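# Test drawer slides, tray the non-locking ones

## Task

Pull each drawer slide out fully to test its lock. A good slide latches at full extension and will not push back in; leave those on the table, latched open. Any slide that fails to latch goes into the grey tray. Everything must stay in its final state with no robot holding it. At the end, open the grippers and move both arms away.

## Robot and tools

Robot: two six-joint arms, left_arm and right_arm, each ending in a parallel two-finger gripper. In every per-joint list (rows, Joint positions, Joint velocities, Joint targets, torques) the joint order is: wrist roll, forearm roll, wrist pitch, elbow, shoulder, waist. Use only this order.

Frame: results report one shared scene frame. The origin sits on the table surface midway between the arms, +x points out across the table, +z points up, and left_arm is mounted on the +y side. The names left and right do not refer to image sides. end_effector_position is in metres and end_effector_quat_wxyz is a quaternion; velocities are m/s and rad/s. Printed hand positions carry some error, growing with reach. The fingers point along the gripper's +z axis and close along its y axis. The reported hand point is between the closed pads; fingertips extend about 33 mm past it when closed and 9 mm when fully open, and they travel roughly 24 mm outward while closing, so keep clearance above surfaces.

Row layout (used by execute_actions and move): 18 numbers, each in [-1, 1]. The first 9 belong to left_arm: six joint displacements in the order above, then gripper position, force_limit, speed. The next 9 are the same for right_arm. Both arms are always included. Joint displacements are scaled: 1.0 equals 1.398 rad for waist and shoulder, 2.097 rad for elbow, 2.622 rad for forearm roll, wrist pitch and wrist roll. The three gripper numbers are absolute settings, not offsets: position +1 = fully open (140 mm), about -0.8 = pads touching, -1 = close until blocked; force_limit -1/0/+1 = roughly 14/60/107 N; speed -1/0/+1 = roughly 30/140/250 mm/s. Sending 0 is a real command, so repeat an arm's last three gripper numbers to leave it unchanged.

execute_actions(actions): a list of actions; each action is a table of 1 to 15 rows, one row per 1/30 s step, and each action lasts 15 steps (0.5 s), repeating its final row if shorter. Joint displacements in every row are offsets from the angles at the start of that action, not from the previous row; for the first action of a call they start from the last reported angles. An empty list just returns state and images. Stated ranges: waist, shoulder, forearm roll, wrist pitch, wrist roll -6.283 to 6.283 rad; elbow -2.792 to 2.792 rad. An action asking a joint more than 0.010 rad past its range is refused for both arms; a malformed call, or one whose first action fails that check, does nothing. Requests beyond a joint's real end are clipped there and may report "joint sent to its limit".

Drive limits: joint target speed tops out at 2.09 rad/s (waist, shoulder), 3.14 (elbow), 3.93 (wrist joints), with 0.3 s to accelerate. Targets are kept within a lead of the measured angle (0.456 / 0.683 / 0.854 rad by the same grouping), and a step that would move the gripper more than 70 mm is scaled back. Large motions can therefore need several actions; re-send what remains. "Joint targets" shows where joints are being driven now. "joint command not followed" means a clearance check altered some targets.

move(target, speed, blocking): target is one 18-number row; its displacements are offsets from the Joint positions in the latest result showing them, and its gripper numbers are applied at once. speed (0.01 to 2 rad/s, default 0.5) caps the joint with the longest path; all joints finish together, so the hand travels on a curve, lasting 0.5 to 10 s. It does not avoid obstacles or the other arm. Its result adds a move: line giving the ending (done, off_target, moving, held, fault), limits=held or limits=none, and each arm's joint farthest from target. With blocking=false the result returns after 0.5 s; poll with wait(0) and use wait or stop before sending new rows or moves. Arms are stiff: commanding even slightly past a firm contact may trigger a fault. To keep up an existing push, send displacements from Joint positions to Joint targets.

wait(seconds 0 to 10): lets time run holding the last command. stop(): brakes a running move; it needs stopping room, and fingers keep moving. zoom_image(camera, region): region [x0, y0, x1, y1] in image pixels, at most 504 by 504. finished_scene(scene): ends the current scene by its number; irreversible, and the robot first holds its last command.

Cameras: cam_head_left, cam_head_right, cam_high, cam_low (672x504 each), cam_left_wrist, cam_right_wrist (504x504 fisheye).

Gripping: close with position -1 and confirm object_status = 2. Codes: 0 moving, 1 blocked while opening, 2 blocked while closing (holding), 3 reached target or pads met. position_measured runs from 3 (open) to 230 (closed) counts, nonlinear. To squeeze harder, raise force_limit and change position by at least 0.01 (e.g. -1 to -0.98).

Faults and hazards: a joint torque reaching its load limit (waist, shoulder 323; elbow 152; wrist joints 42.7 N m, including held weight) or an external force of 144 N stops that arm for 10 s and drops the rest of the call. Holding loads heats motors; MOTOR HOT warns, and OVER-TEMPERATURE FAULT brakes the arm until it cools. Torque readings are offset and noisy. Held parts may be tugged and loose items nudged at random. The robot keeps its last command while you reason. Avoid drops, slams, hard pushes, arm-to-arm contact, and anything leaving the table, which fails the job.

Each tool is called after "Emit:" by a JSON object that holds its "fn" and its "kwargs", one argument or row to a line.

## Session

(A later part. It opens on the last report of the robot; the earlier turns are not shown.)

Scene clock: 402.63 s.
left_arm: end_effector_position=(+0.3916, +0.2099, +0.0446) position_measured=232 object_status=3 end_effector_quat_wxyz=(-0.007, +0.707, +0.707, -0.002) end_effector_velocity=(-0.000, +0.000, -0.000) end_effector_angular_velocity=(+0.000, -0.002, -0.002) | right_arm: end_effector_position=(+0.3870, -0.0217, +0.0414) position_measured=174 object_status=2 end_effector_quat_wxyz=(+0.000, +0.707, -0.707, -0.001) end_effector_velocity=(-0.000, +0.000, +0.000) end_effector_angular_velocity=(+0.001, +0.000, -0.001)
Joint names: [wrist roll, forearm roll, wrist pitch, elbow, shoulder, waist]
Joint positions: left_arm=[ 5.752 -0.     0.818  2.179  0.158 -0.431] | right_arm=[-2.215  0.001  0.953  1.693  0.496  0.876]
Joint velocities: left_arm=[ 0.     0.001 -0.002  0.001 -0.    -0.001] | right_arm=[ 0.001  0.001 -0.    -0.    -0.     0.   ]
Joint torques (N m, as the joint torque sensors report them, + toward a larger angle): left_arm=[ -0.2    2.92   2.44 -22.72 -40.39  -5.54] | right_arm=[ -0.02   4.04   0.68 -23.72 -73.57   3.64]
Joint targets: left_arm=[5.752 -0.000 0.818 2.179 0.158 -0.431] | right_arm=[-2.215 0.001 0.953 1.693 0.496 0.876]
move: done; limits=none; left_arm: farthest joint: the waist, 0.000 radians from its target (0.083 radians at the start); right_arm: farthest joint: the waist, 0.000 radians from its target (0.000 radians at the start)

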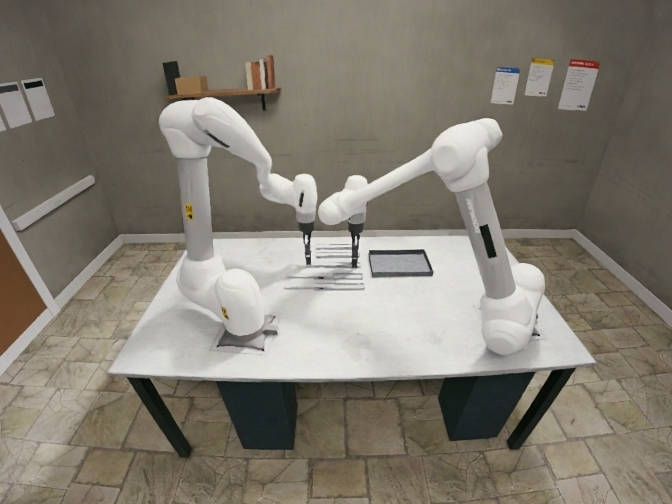

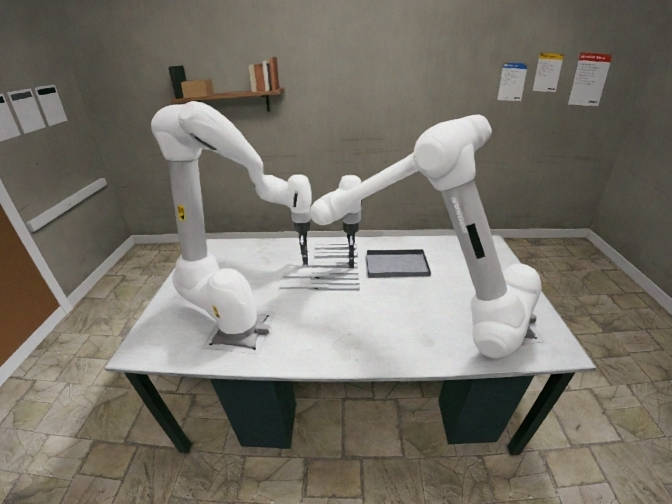

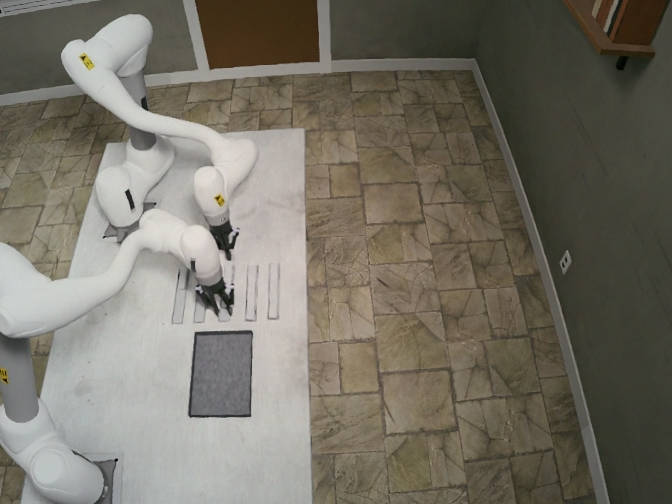

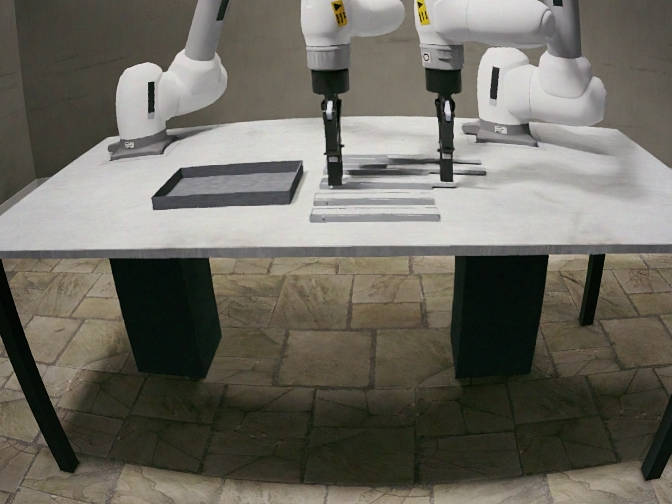

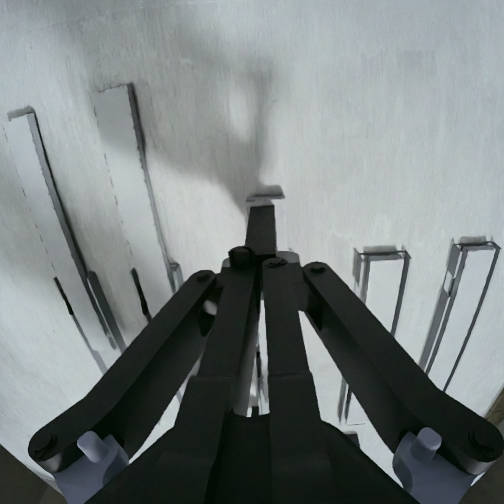

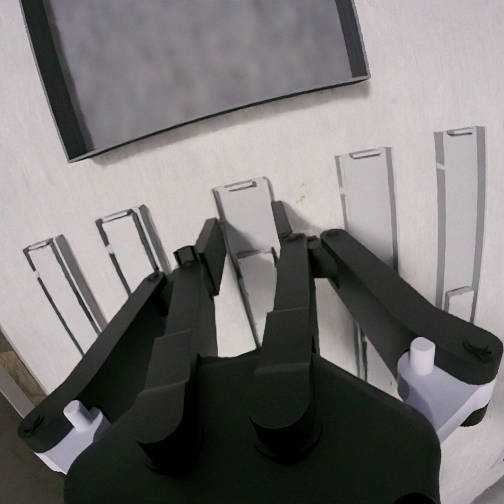

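Emit:
{"fn": "move", "kwargs": {
  "target": [0,0,0.004,-0.0019,-0.0048,0,-1,-0.5,0,0,0,0,0,0,0,-1,-0.3,-0.5],
  "speed": 0.05
}}

Emit:
{"fn": "move", "kwargs": {
  "target": [-0.0224,0,0.0022,-0.0139,0.0168,-0.042,-1,-0.5,0,0,0,0,0,0,0,-1,-0.3,-0.5],
  "speed": 0.1
}}

Emit:
{"fn": "move", "kwargs": {
  "target": [0,0,-0.0042,0.002,0.0051,0,-1,-0.5,0,0,0,0,0,0,0,-1,-0.3,-0.5],
  "speed": 0.02
}}

Emit:
{"fn": "move", "kwargs": {
  "target": [0.0224,0,-0.0022,0.0139,-0.0166,0.042,-1,-0.5,0,0,0,0,0,0,0,-1,-0.3,-0.5],
  "speed": 0.04
}}

Emit:
{"fn": "move", "kwargs": {
  "target": [0.0347,0,-0.0024,0.0167,-0.0203,0.0652,-1,-0.5,0,0,0,0,0,0,0,-1,-0.3,-0.5],
  "speed": 0.04
}}

Emit:
{"fn": "move", "kwargs": {
  "target": [0.03,0,-0.001,0.01,-0.0129,0.056,-1,-0.5,0,0,0,0,0,0,0,-1,-0.3,-0.5],
  "speed": 0.035
}}

Scene clock: 425.40 s.
left_arm: end_effector_position=(+0.3917, +0.2099, +0.0495) position_measured=232 object_status=3 end_effector_quat_wxyz=(-0.007, +0.707, +0.707, -0.002) end_effector_velocity=(-0.001, -0.001, +0.000) end_effector_angular_velocity=(-0.000, +0.000, -0.003) | right_arm: end_effector_position=(+0.3870, -0.0217, +0.0414) position_measured=174 object_status=2 end_effector_quat_wxyz=(+0.000, +0.707, -0.707, -0.001) end_effector_velocity=(+0.001, +0.001, +0.001) end_effector_angular_velocity=(+0.002, -0.001, -0.001)
Joint names: [wrist roll, forearm roll, wrist pitch, elbow, shoulder, waist]
Joint positions: left_arm=[ 5.752 -0.     0.829  2.175  0.151 -0.431] | right_arm=[-2.215  0.001  0.953  1.693  0.496  0.876]
Joint velocities: left_arm=[ 0.001 -0.     0.001 -0.    -0.001 -0.002] | right_arm=[ 0.    -0.    -0.    -0.001 -0.001 -0.   ]
Joint torques (N m, as the joint torque sensors report them, + toward a larger angle): left_arm=[ -0.1    3.09   0.1  -30.91 -46.34  -4.42] | right_arm=[  0.06   4.06   0.71 -23.95 -73.81   4.7 ]
Joint targets: left_arm=[5.752 -0.000 0.829 2.175 0.151 -0.431] | right_arm=[-2.215 0.001 0.953 1.693 0.496 0.876]
move: done; limits=none; left_arm: farthest joint: the waist, 0.000 radians from its target (0.000 radians at the start); right_arm: farthest joint: the waist, 0.000 radians from its target (0.000 radians at the start)

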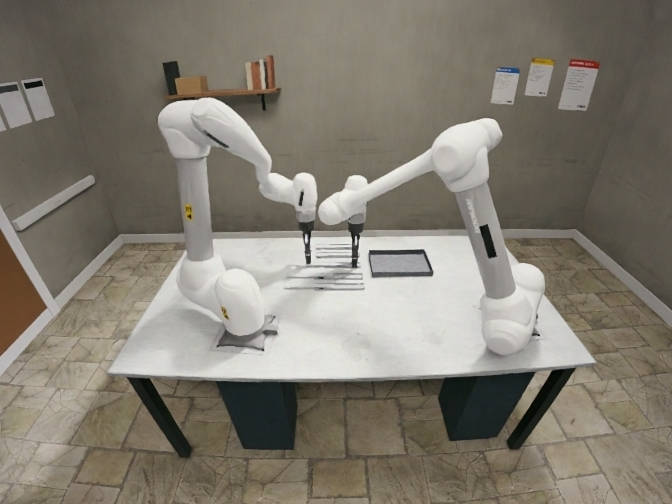

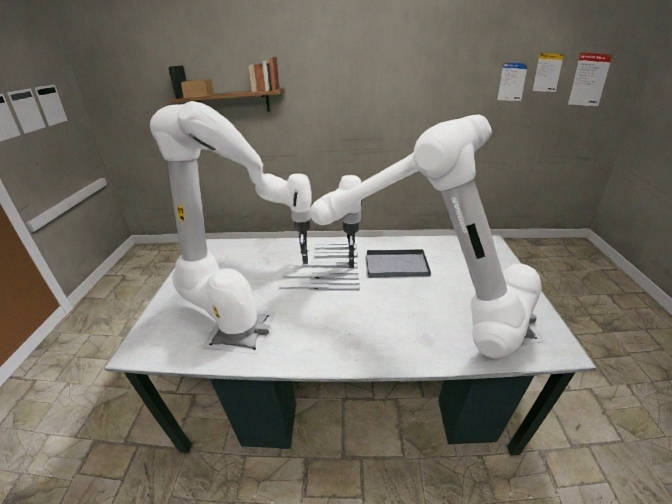

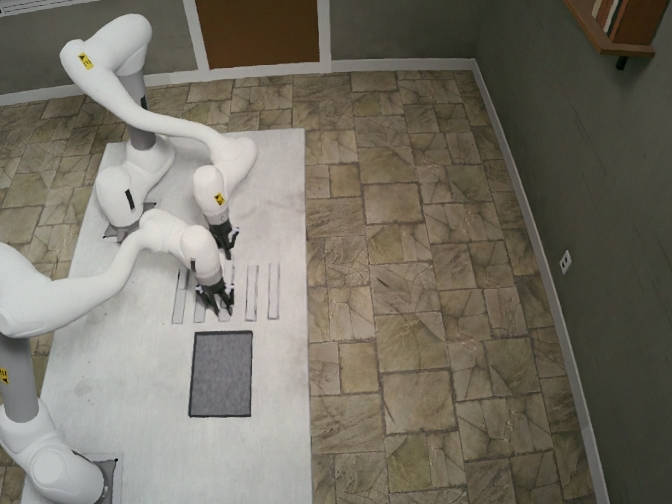

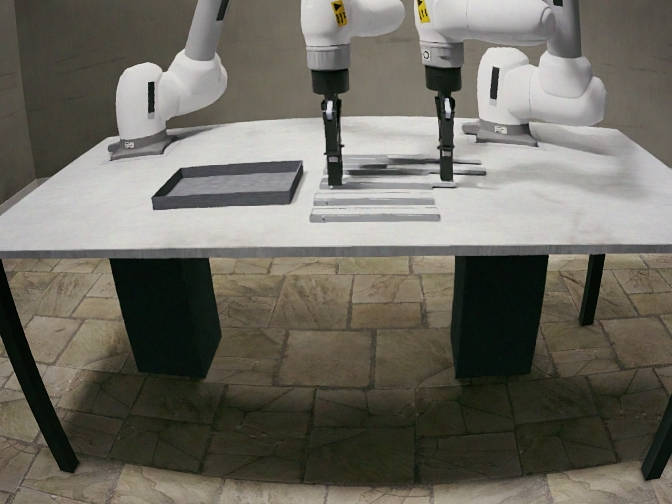

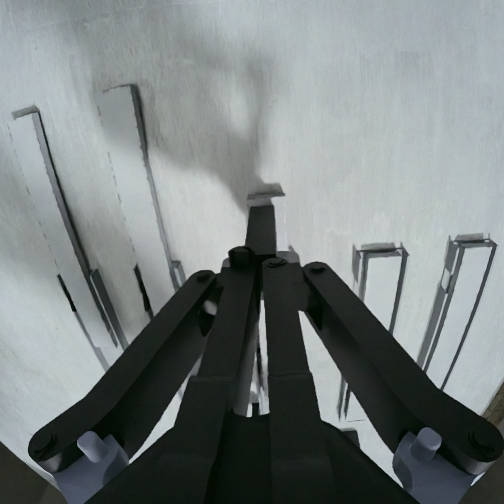

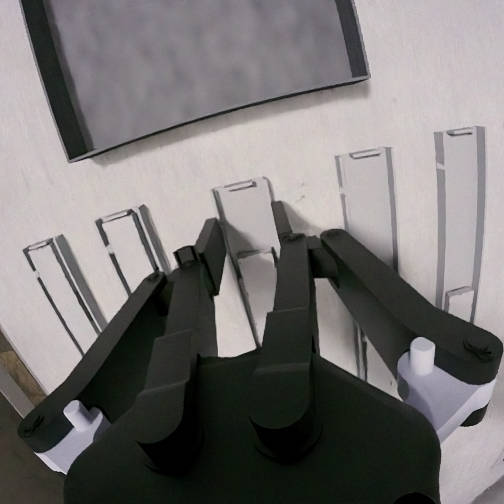

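Scene clock: 426.30 s.
left_arm: end_effector_position=(+0.3916, +0.1750, +0.0495) position_measured=232 object_status=3 end_effector_quat_wxyz=(-0.007, +0.707, +0.707, -0.001) end_effector_velocity=(+0.000, -0.001, -0.000) end_effector_angular_velocity=(-0.000, +0.001, +0.000) | right_arm: end_effector_position=(+0.3870, -0.0217, +0.0415) position_measured=174 object_status=2 end_effector_quat_wxyz=(+0.000, +0.707, -0.707, -0.001) end_effector_velocity=(+0.000, -0.001, +0.000) end_effector_angular_velocity=(-0.000, +0.001, -0.002)
Joint names: [wrist roll, forearm roll, wrist pitch, elbow, shoulder, waist]
Joint positions: left_arm=[ 5.693 -0.     0.834  2.146  0.175 -0.489] | right_arm=[-2.215  0.001  0.953  1.693  0.496  0.876]
Joint velocities: left_arm=[-0.001 -0.001  0.    -0.001  0.001 -0.001] | right_arm=[ 0.     0.     0.     0.001 -0.001 -0.001]
Joint torques (N m, as the joint torque sensors report them, + toward a larger angle): left_arm=[ -0.03   3.09   0.14 -31.53 -46.98  -4.18] | right_arm=[ -0.08   3.96   0.83 -23.78 -73.67   4.56]
Joint targets: left_arm=[5.693 -0.000 0.834 2.146 0.175 -0.490] | right_arm=[-2.215 0.001 0.953 1.693 0.496 0.876]
move: done; limits=none; left_arm: farthest joint: the waist, 0.000 radians from its target (0.059 radians at the start); right_arm: farthest joint: the waist, 0.000 radians from its target (0.000 radians at the start)

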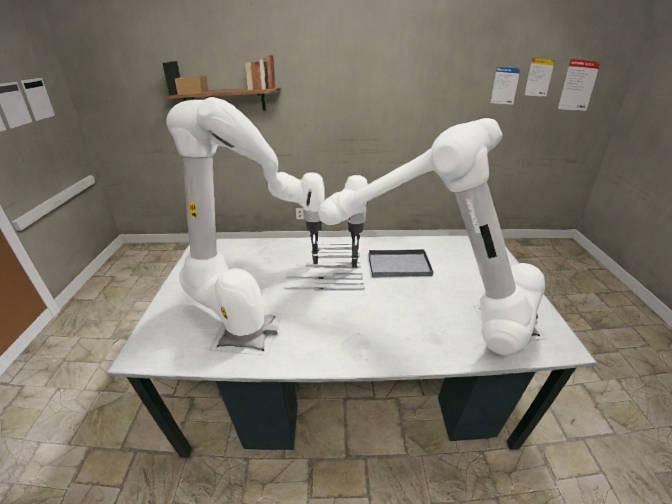

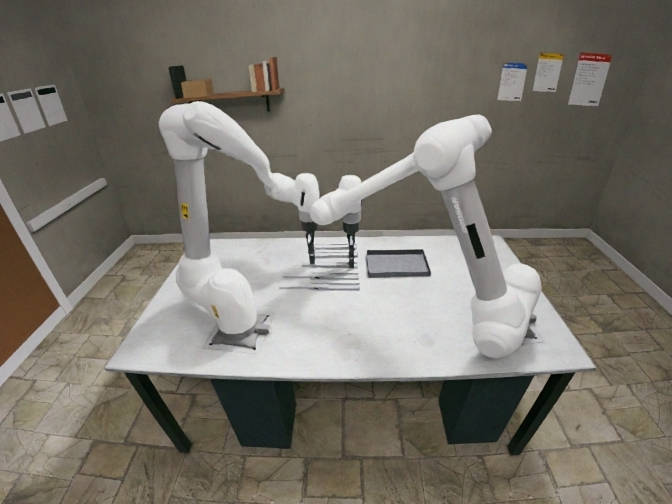

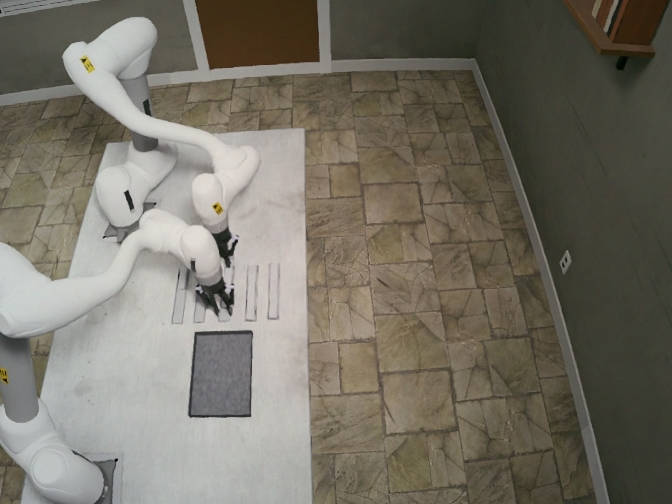

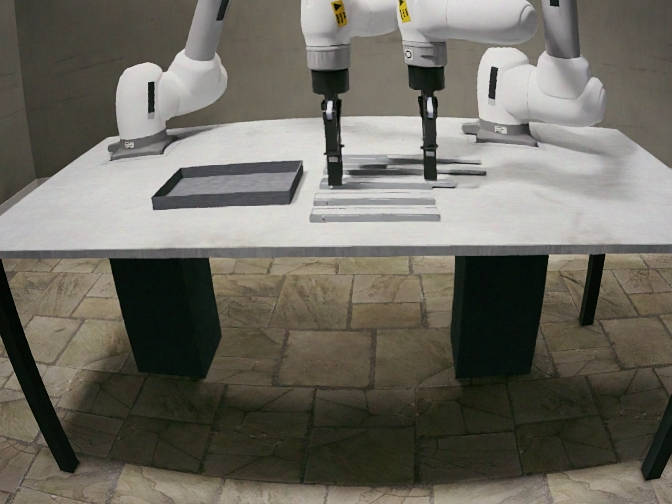

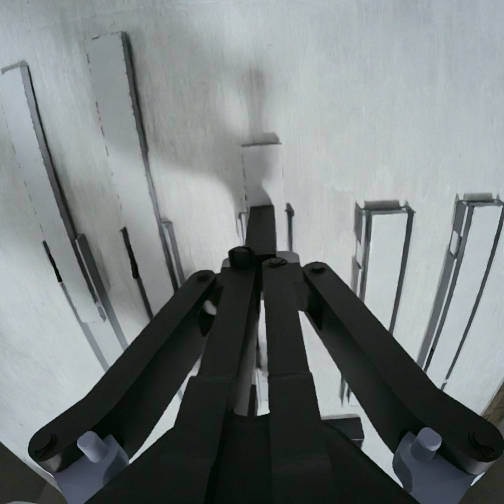

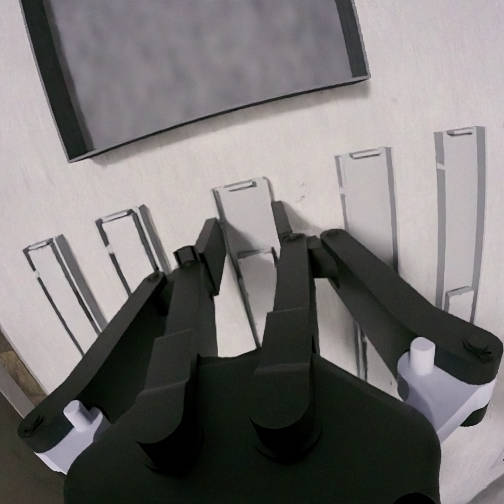

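Scene clock: 427.07 s.
left_arm: end_effector_position=(+0.3916, +0.1750, +0.0443) position_measured=232 object_status=3 end_effector_quat_wxyz=(-0.007, +0.707, +0.707, -0.001) end_effector_velocity=(-0.001, -0.000, -0.001) end_effector_angular_velocity=(+0.000, -0.000, -0.002) | right_arm: end_effector_position=(+0.3870, -0.0217, +0.0415) position_measured=174 object_status=2 end_effector_quat_wxyz=(+0.000, +0.707, -0.707, -0.001) end_effector_velocity=(-0.000, -0.000, +0.000) end_effector_angular_velocity=(+0.000, +0.000, +0.000)
Joint names: [wrist roll, forearm roll, wrist pitch, elbow, shoulder, waist]
Joint positions: left_arm=[ 5.693 -0.     0.823  2.15   0.182 -0.489] | right_arm=[-2.215  0.001  0.953  1.693  0.496  0.876]
Joint velocities: left_arm=[ 0.     0.    -0.002  0.001  0.    -0.002] | right_arm=[-0.     0.    -0.     0.001 -0.001  0.   ]
Joint torques (N m, as the joint torque sensors report them, + toward a larger angle): left_arm=[  0.     4.11  -2.83 -18.95 -27.09  -4.56] | right_arm=[ -0.09   4.09   0.73 -24.26 -74.66   4.53]
Joint targets: left_arm=[5.693 -0.000 0.823 2.150 0.182 -0.489] | right_arm=[-2.215 0.001 0.953 1.693 0.496 0.876]
move: done; limits=none; left_arm: farthest joint: the shoulder, 0.001 radians from its target (0.007 radians at the start); right_arm: farthest joint: the waist, 0.000 radians from its target (0.000 radians at the start)

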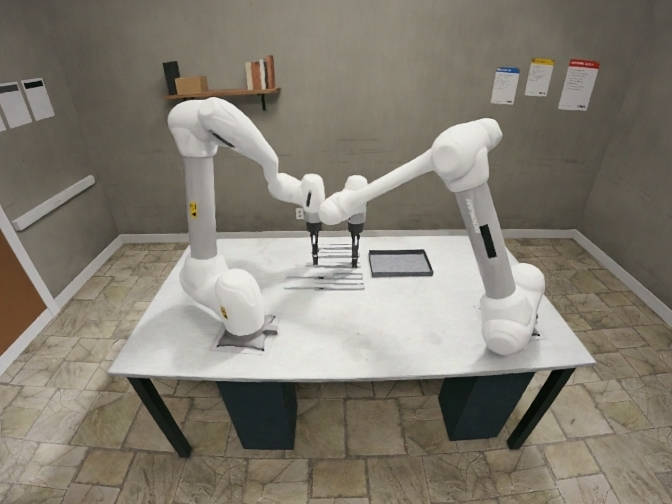

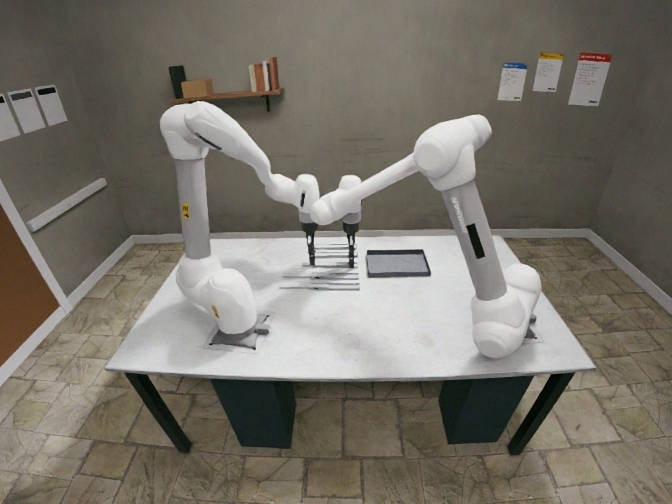

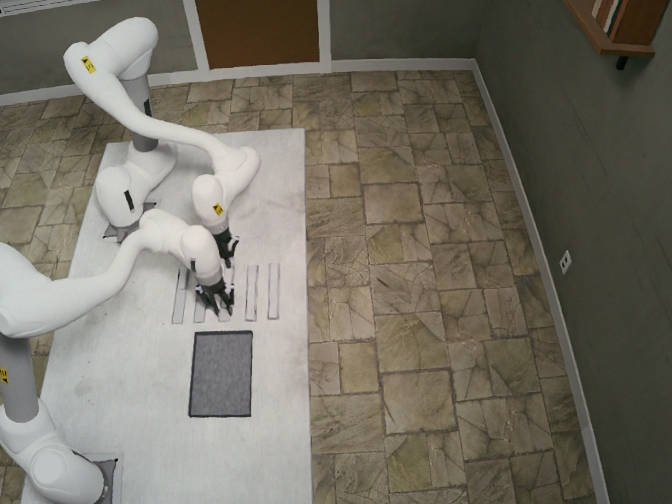

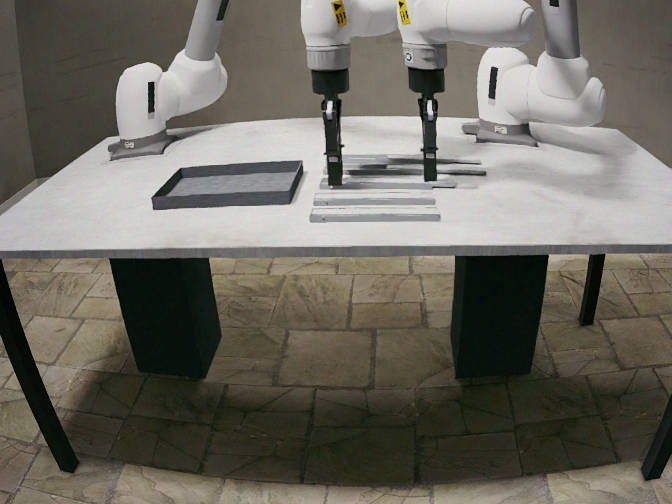

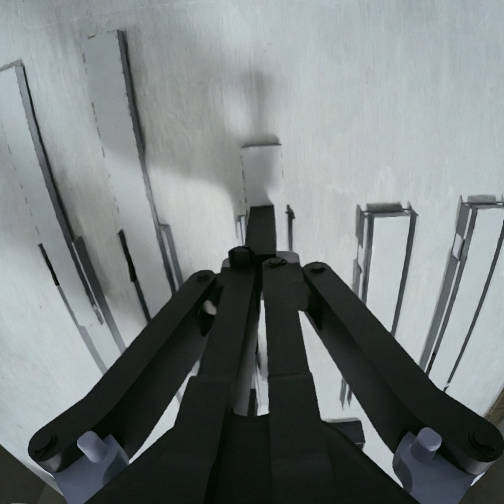

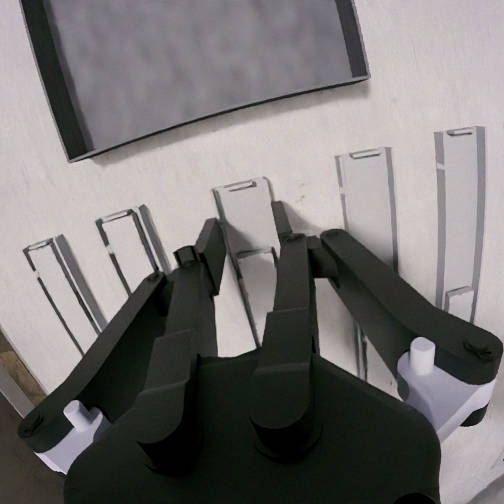

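Scene clock: 428.80 s.
left_arm: end_effector_position=(+0.3916, +0.2099, +0.0443) position_measured=232 object_status=3 end_effector_quat_wxyz=(-0.007, +0.707, +0.707, -0.002) end_effector_velocity=(+0.001, -0.001, +0.000) end_effector_angular_velocity=(-0.003, -0.002, +0.001) | right_arm: end_effector_position=(+0.3870, -0.0217, +0.0414) position_measured=174 object_status=2 end_effector_quat_wxyz=(+0.000, +0.707, -0.707, -0.001) end_effector_velocity=(+0.000, +0.000, +0.000) end_effector_angular_velocity=(+0.001, -0.000, -0.001)
Joint names: [wrist roll, forearm roll, wrist pitch, elbow, shoulder, waist]
Joint positions: left_arm=[ 5.752 -0.     0.818  2.179  0.158 -0.431] | right_arm=[-2.215  0.001  0.953  1.693  0.496  0.876]
Joint velocities: left_arm=[-0.    -0.003 -0.002 -0.001 -0.001 -0.001] | right_arm=[ 0.  0. -0. -0. -0. -0.]
Joint torques (N m, as the joint torque sensors report them, + toward a larger angle): left_arm=[ -0.02   1.92   5.33  -7.27 -30.05  -7.06] | right_arm=[  0.14   4.39   0.88 -23.7  -74.01   6.01]
Joint targets: left_arm=[5.752 -0.000 0.818 2.179 0.158 -0.431] | right_arm=[-2.215 0.001 0.953 1.693 0.496 0.876]
move: done; limits=none; left_arm: farthest joint: the waist, 0.001 radians from its target (0.059 radians at the start); right_arm: farthest joint: the waist, 0.000 radians from its target (0.000 radians at the start)

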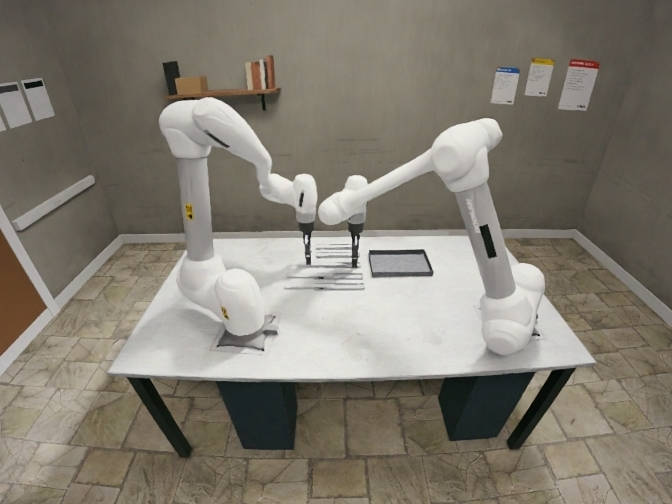

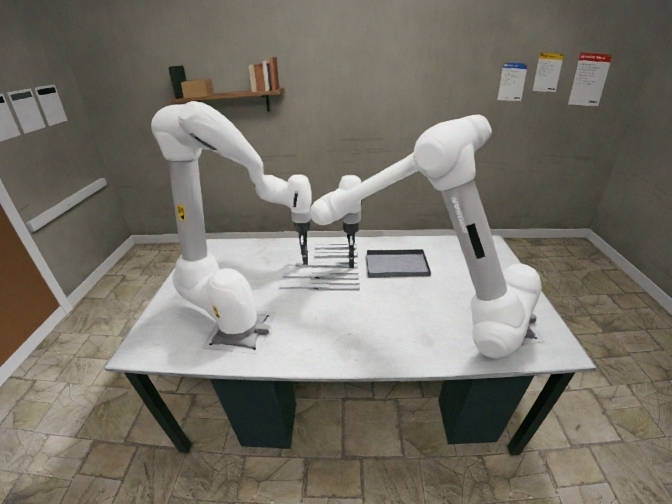

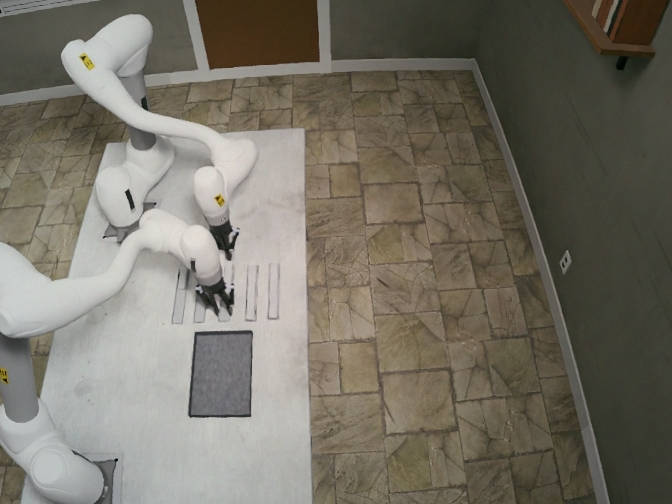

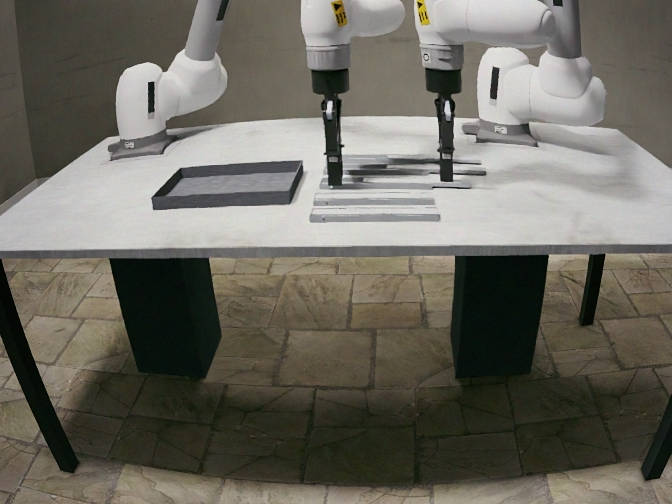

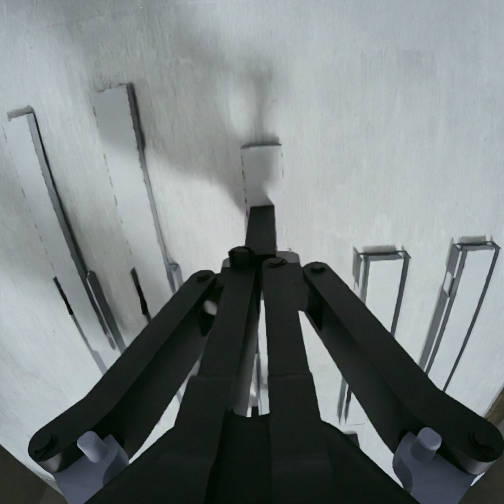

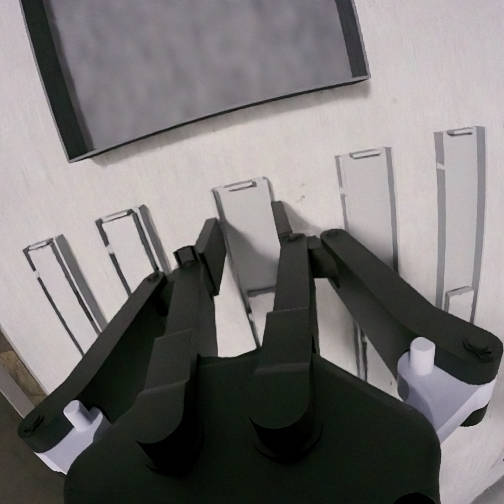

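Scene clock: 431.33 s.
left_arm: end_effector_position=(+0.3917, +0.2599, +0.0442) position_measured=232 object_status=3 end_effector_quat_wxyz=(-0.007, +0.707, +0.707, -0.003) end_effector_velocity=(+0.000, -0.000, +0.000) end_effector_angular_velocity=(-0.000, -0.001, -0.000) | right_arm: end_effector_position=(+0.3870, -0.0217, +0.0414) position_measured=174 object_status=2 end_effector_quat_wxyz=(+0.000, +0.707, -0.707, -0.001) end_effector_velocity=(+0.000, -0.000, -0.000) end_effector_angular_velocity=(-0.000, +0.001, -0.001)
Joint names: [wrist roll, forearm roll, wrist pitch, elbow, shoulder, waist]
Joint positions: left_arm=[ 5.843 -0.     0.811  2.214  0.13  -0.34 ] | right_arm=[-2.215  0.001  0.953  1.693  0.496  0.876]
Joint velocities: left_arm=[ 0.    -0.    -0.    -0.001  0.    -0.   ] | right_arm=[-0.     0.001  0.    -0.     0.    -0.001]
Joint torques (N m, as the joint torque sensors report them, + toward a larger angle): left_arm=[  0.04   3.37   1.97  -6.68 -18.31  -6.46] | right_arm=[  0.39   3.48  -0.05 -24.79 -73.05   2.6 ]
Joint targets: left_arm=[5.843 -0.000 0.811 2.214 0.130 -0.340] | right_arm=[-2.215 0.001 0.953 1.693 0.496 0.876]
move: done; limits=none; left_arm: farthest joint: the waist, 0.000 radians from its target (0.091 radians at the start); right_arm: farthest joint: the waist, 0.000 radians from its target (0.000 radians at the start)

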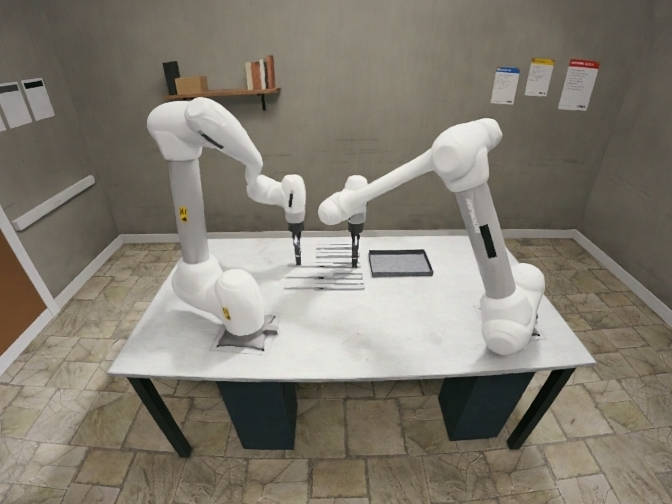

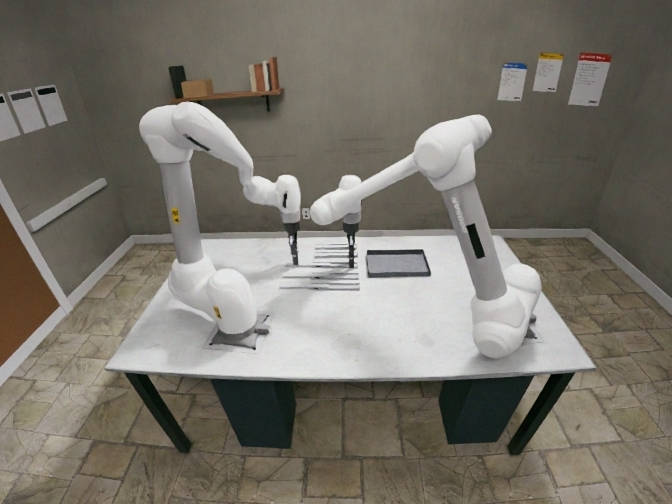

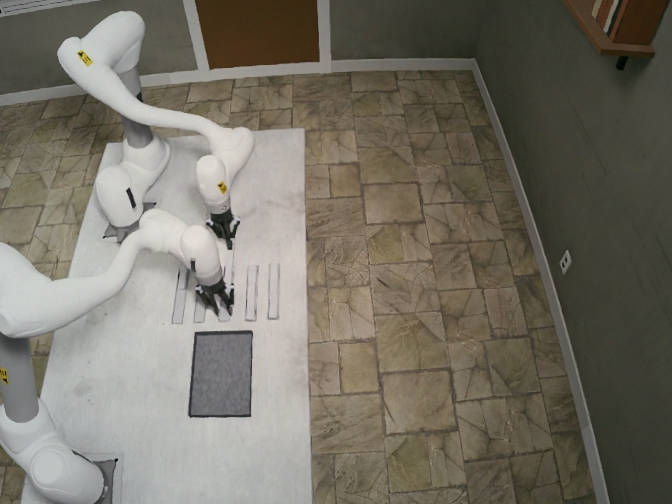

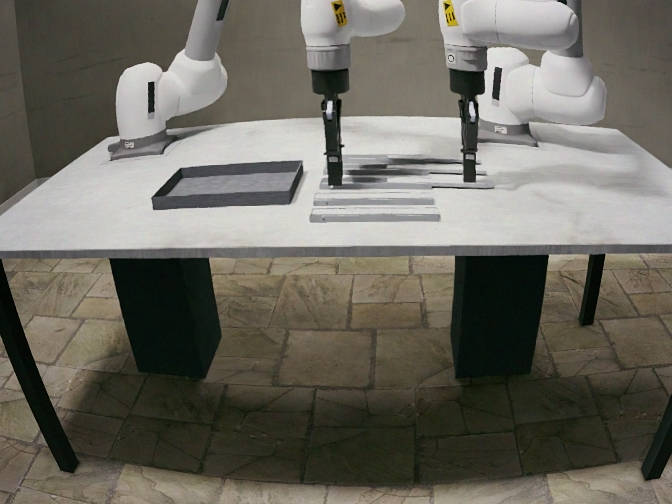

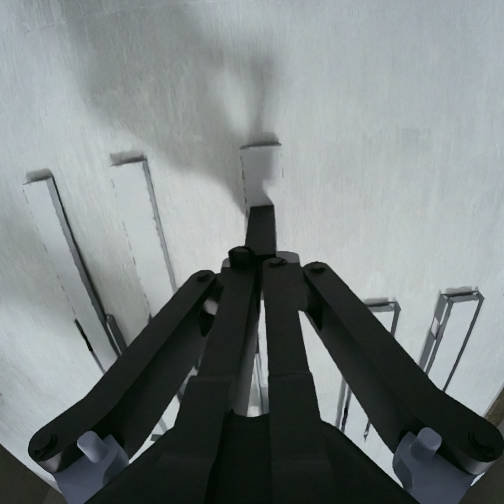

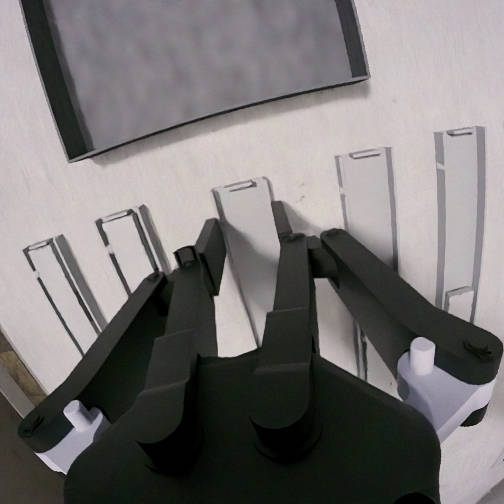

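Scene clock: 433.83 s.
left_arm: end_effector_position=(+0.3922, +0.2995, +0.0444) position_measured=232 object_status=3 end_effector_quat_wxyz=(-0.007, +0.707, +0.707, -0.003) end_effector_velocity=(-0.003, +0.000, -0.002) end_effector_angular_velocity=(+0.001, +0.005, -0.001) | right_arm: end_effector_position=(+0.3870, -0.0217, +0.0415) position_measured=174 object_status=2 end_effector_quat_wxyz=(+0.000, +0.707, -0.707, -0.001) end_effector_velocity=(+0.001, -0.000, +0.000) end_effector_angular_velocity=(+0.000, -0.000, -0.001)
Joint names: [wrist roll, forearm roll, wrist pitch, elbow, shoulder, waist]
Joint positions: left_arm=[ 5.921 -0.     0.809  2.235  0.112 -0.261] | right_arm=[-2.215  0.001  0.953  1.693  0.496  0.876]
Joint velocities: left_arm=[ 0.001 -0.001  0.002  0.002  0.001 -0.001] | right_arm=[-0.     0.     0.    -0.001  0.    -0.001]
Joint torques (N m, as the joint torque sensors report them, + toward a larger angle): left_arm=[ -0.35   7.65   3.   -14.29 -28.09   3.37] | right_arm=[  0.2    2.36   0.44 -23.96 -73.03  -0.97]
Joint targets: left_arm=[5.921 -0.000 0.809 2.235 0.112 -0.261] | right_arm=[-2.215 0.001 0.953 1.693 0.496 0.876]
move: done; limits=none; left_arm: farthest joint: the waist, 0.000 radians from its target (0.078 radians at the start); right_arm: farthest joint: the waist, 0.000 radians from its target (0.000 radians at the start)

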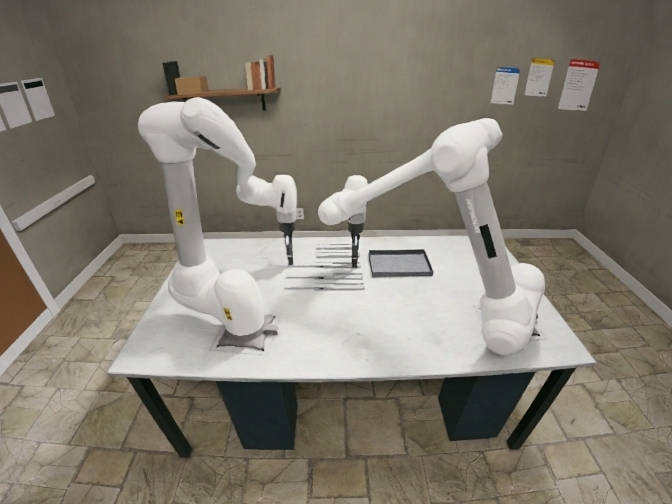

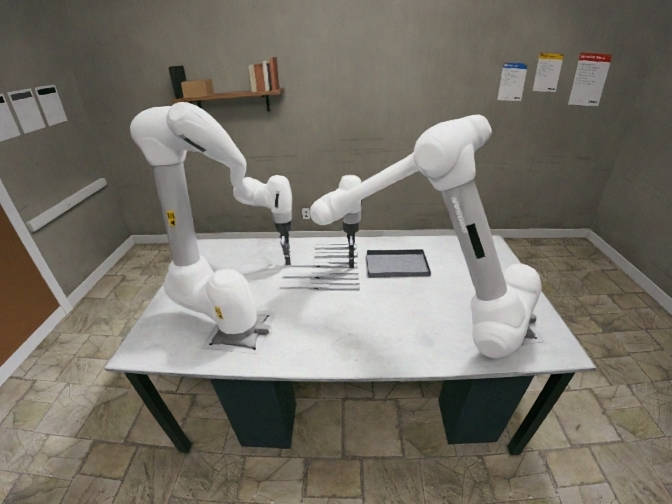

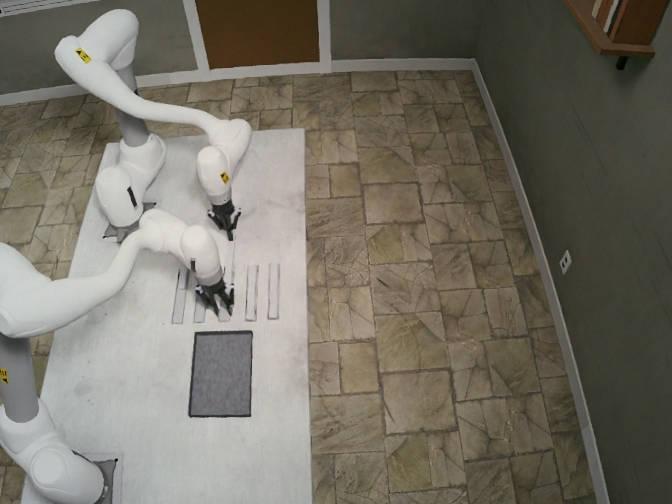

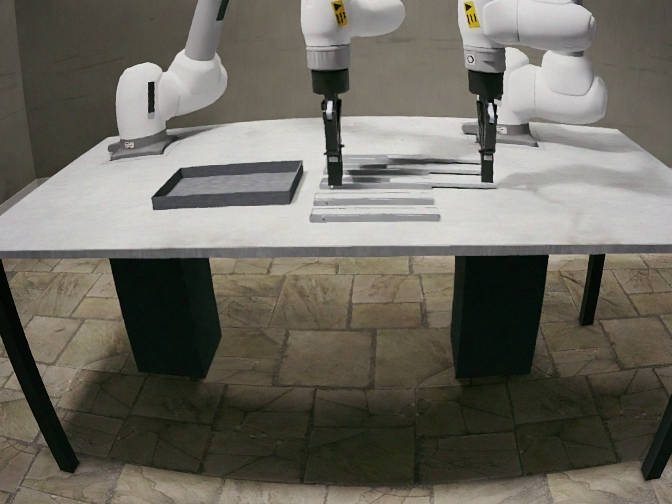

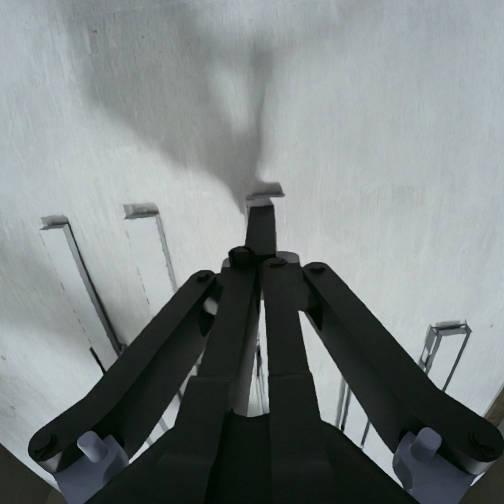

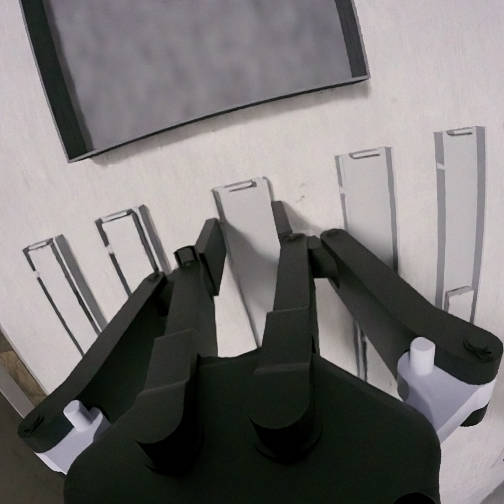

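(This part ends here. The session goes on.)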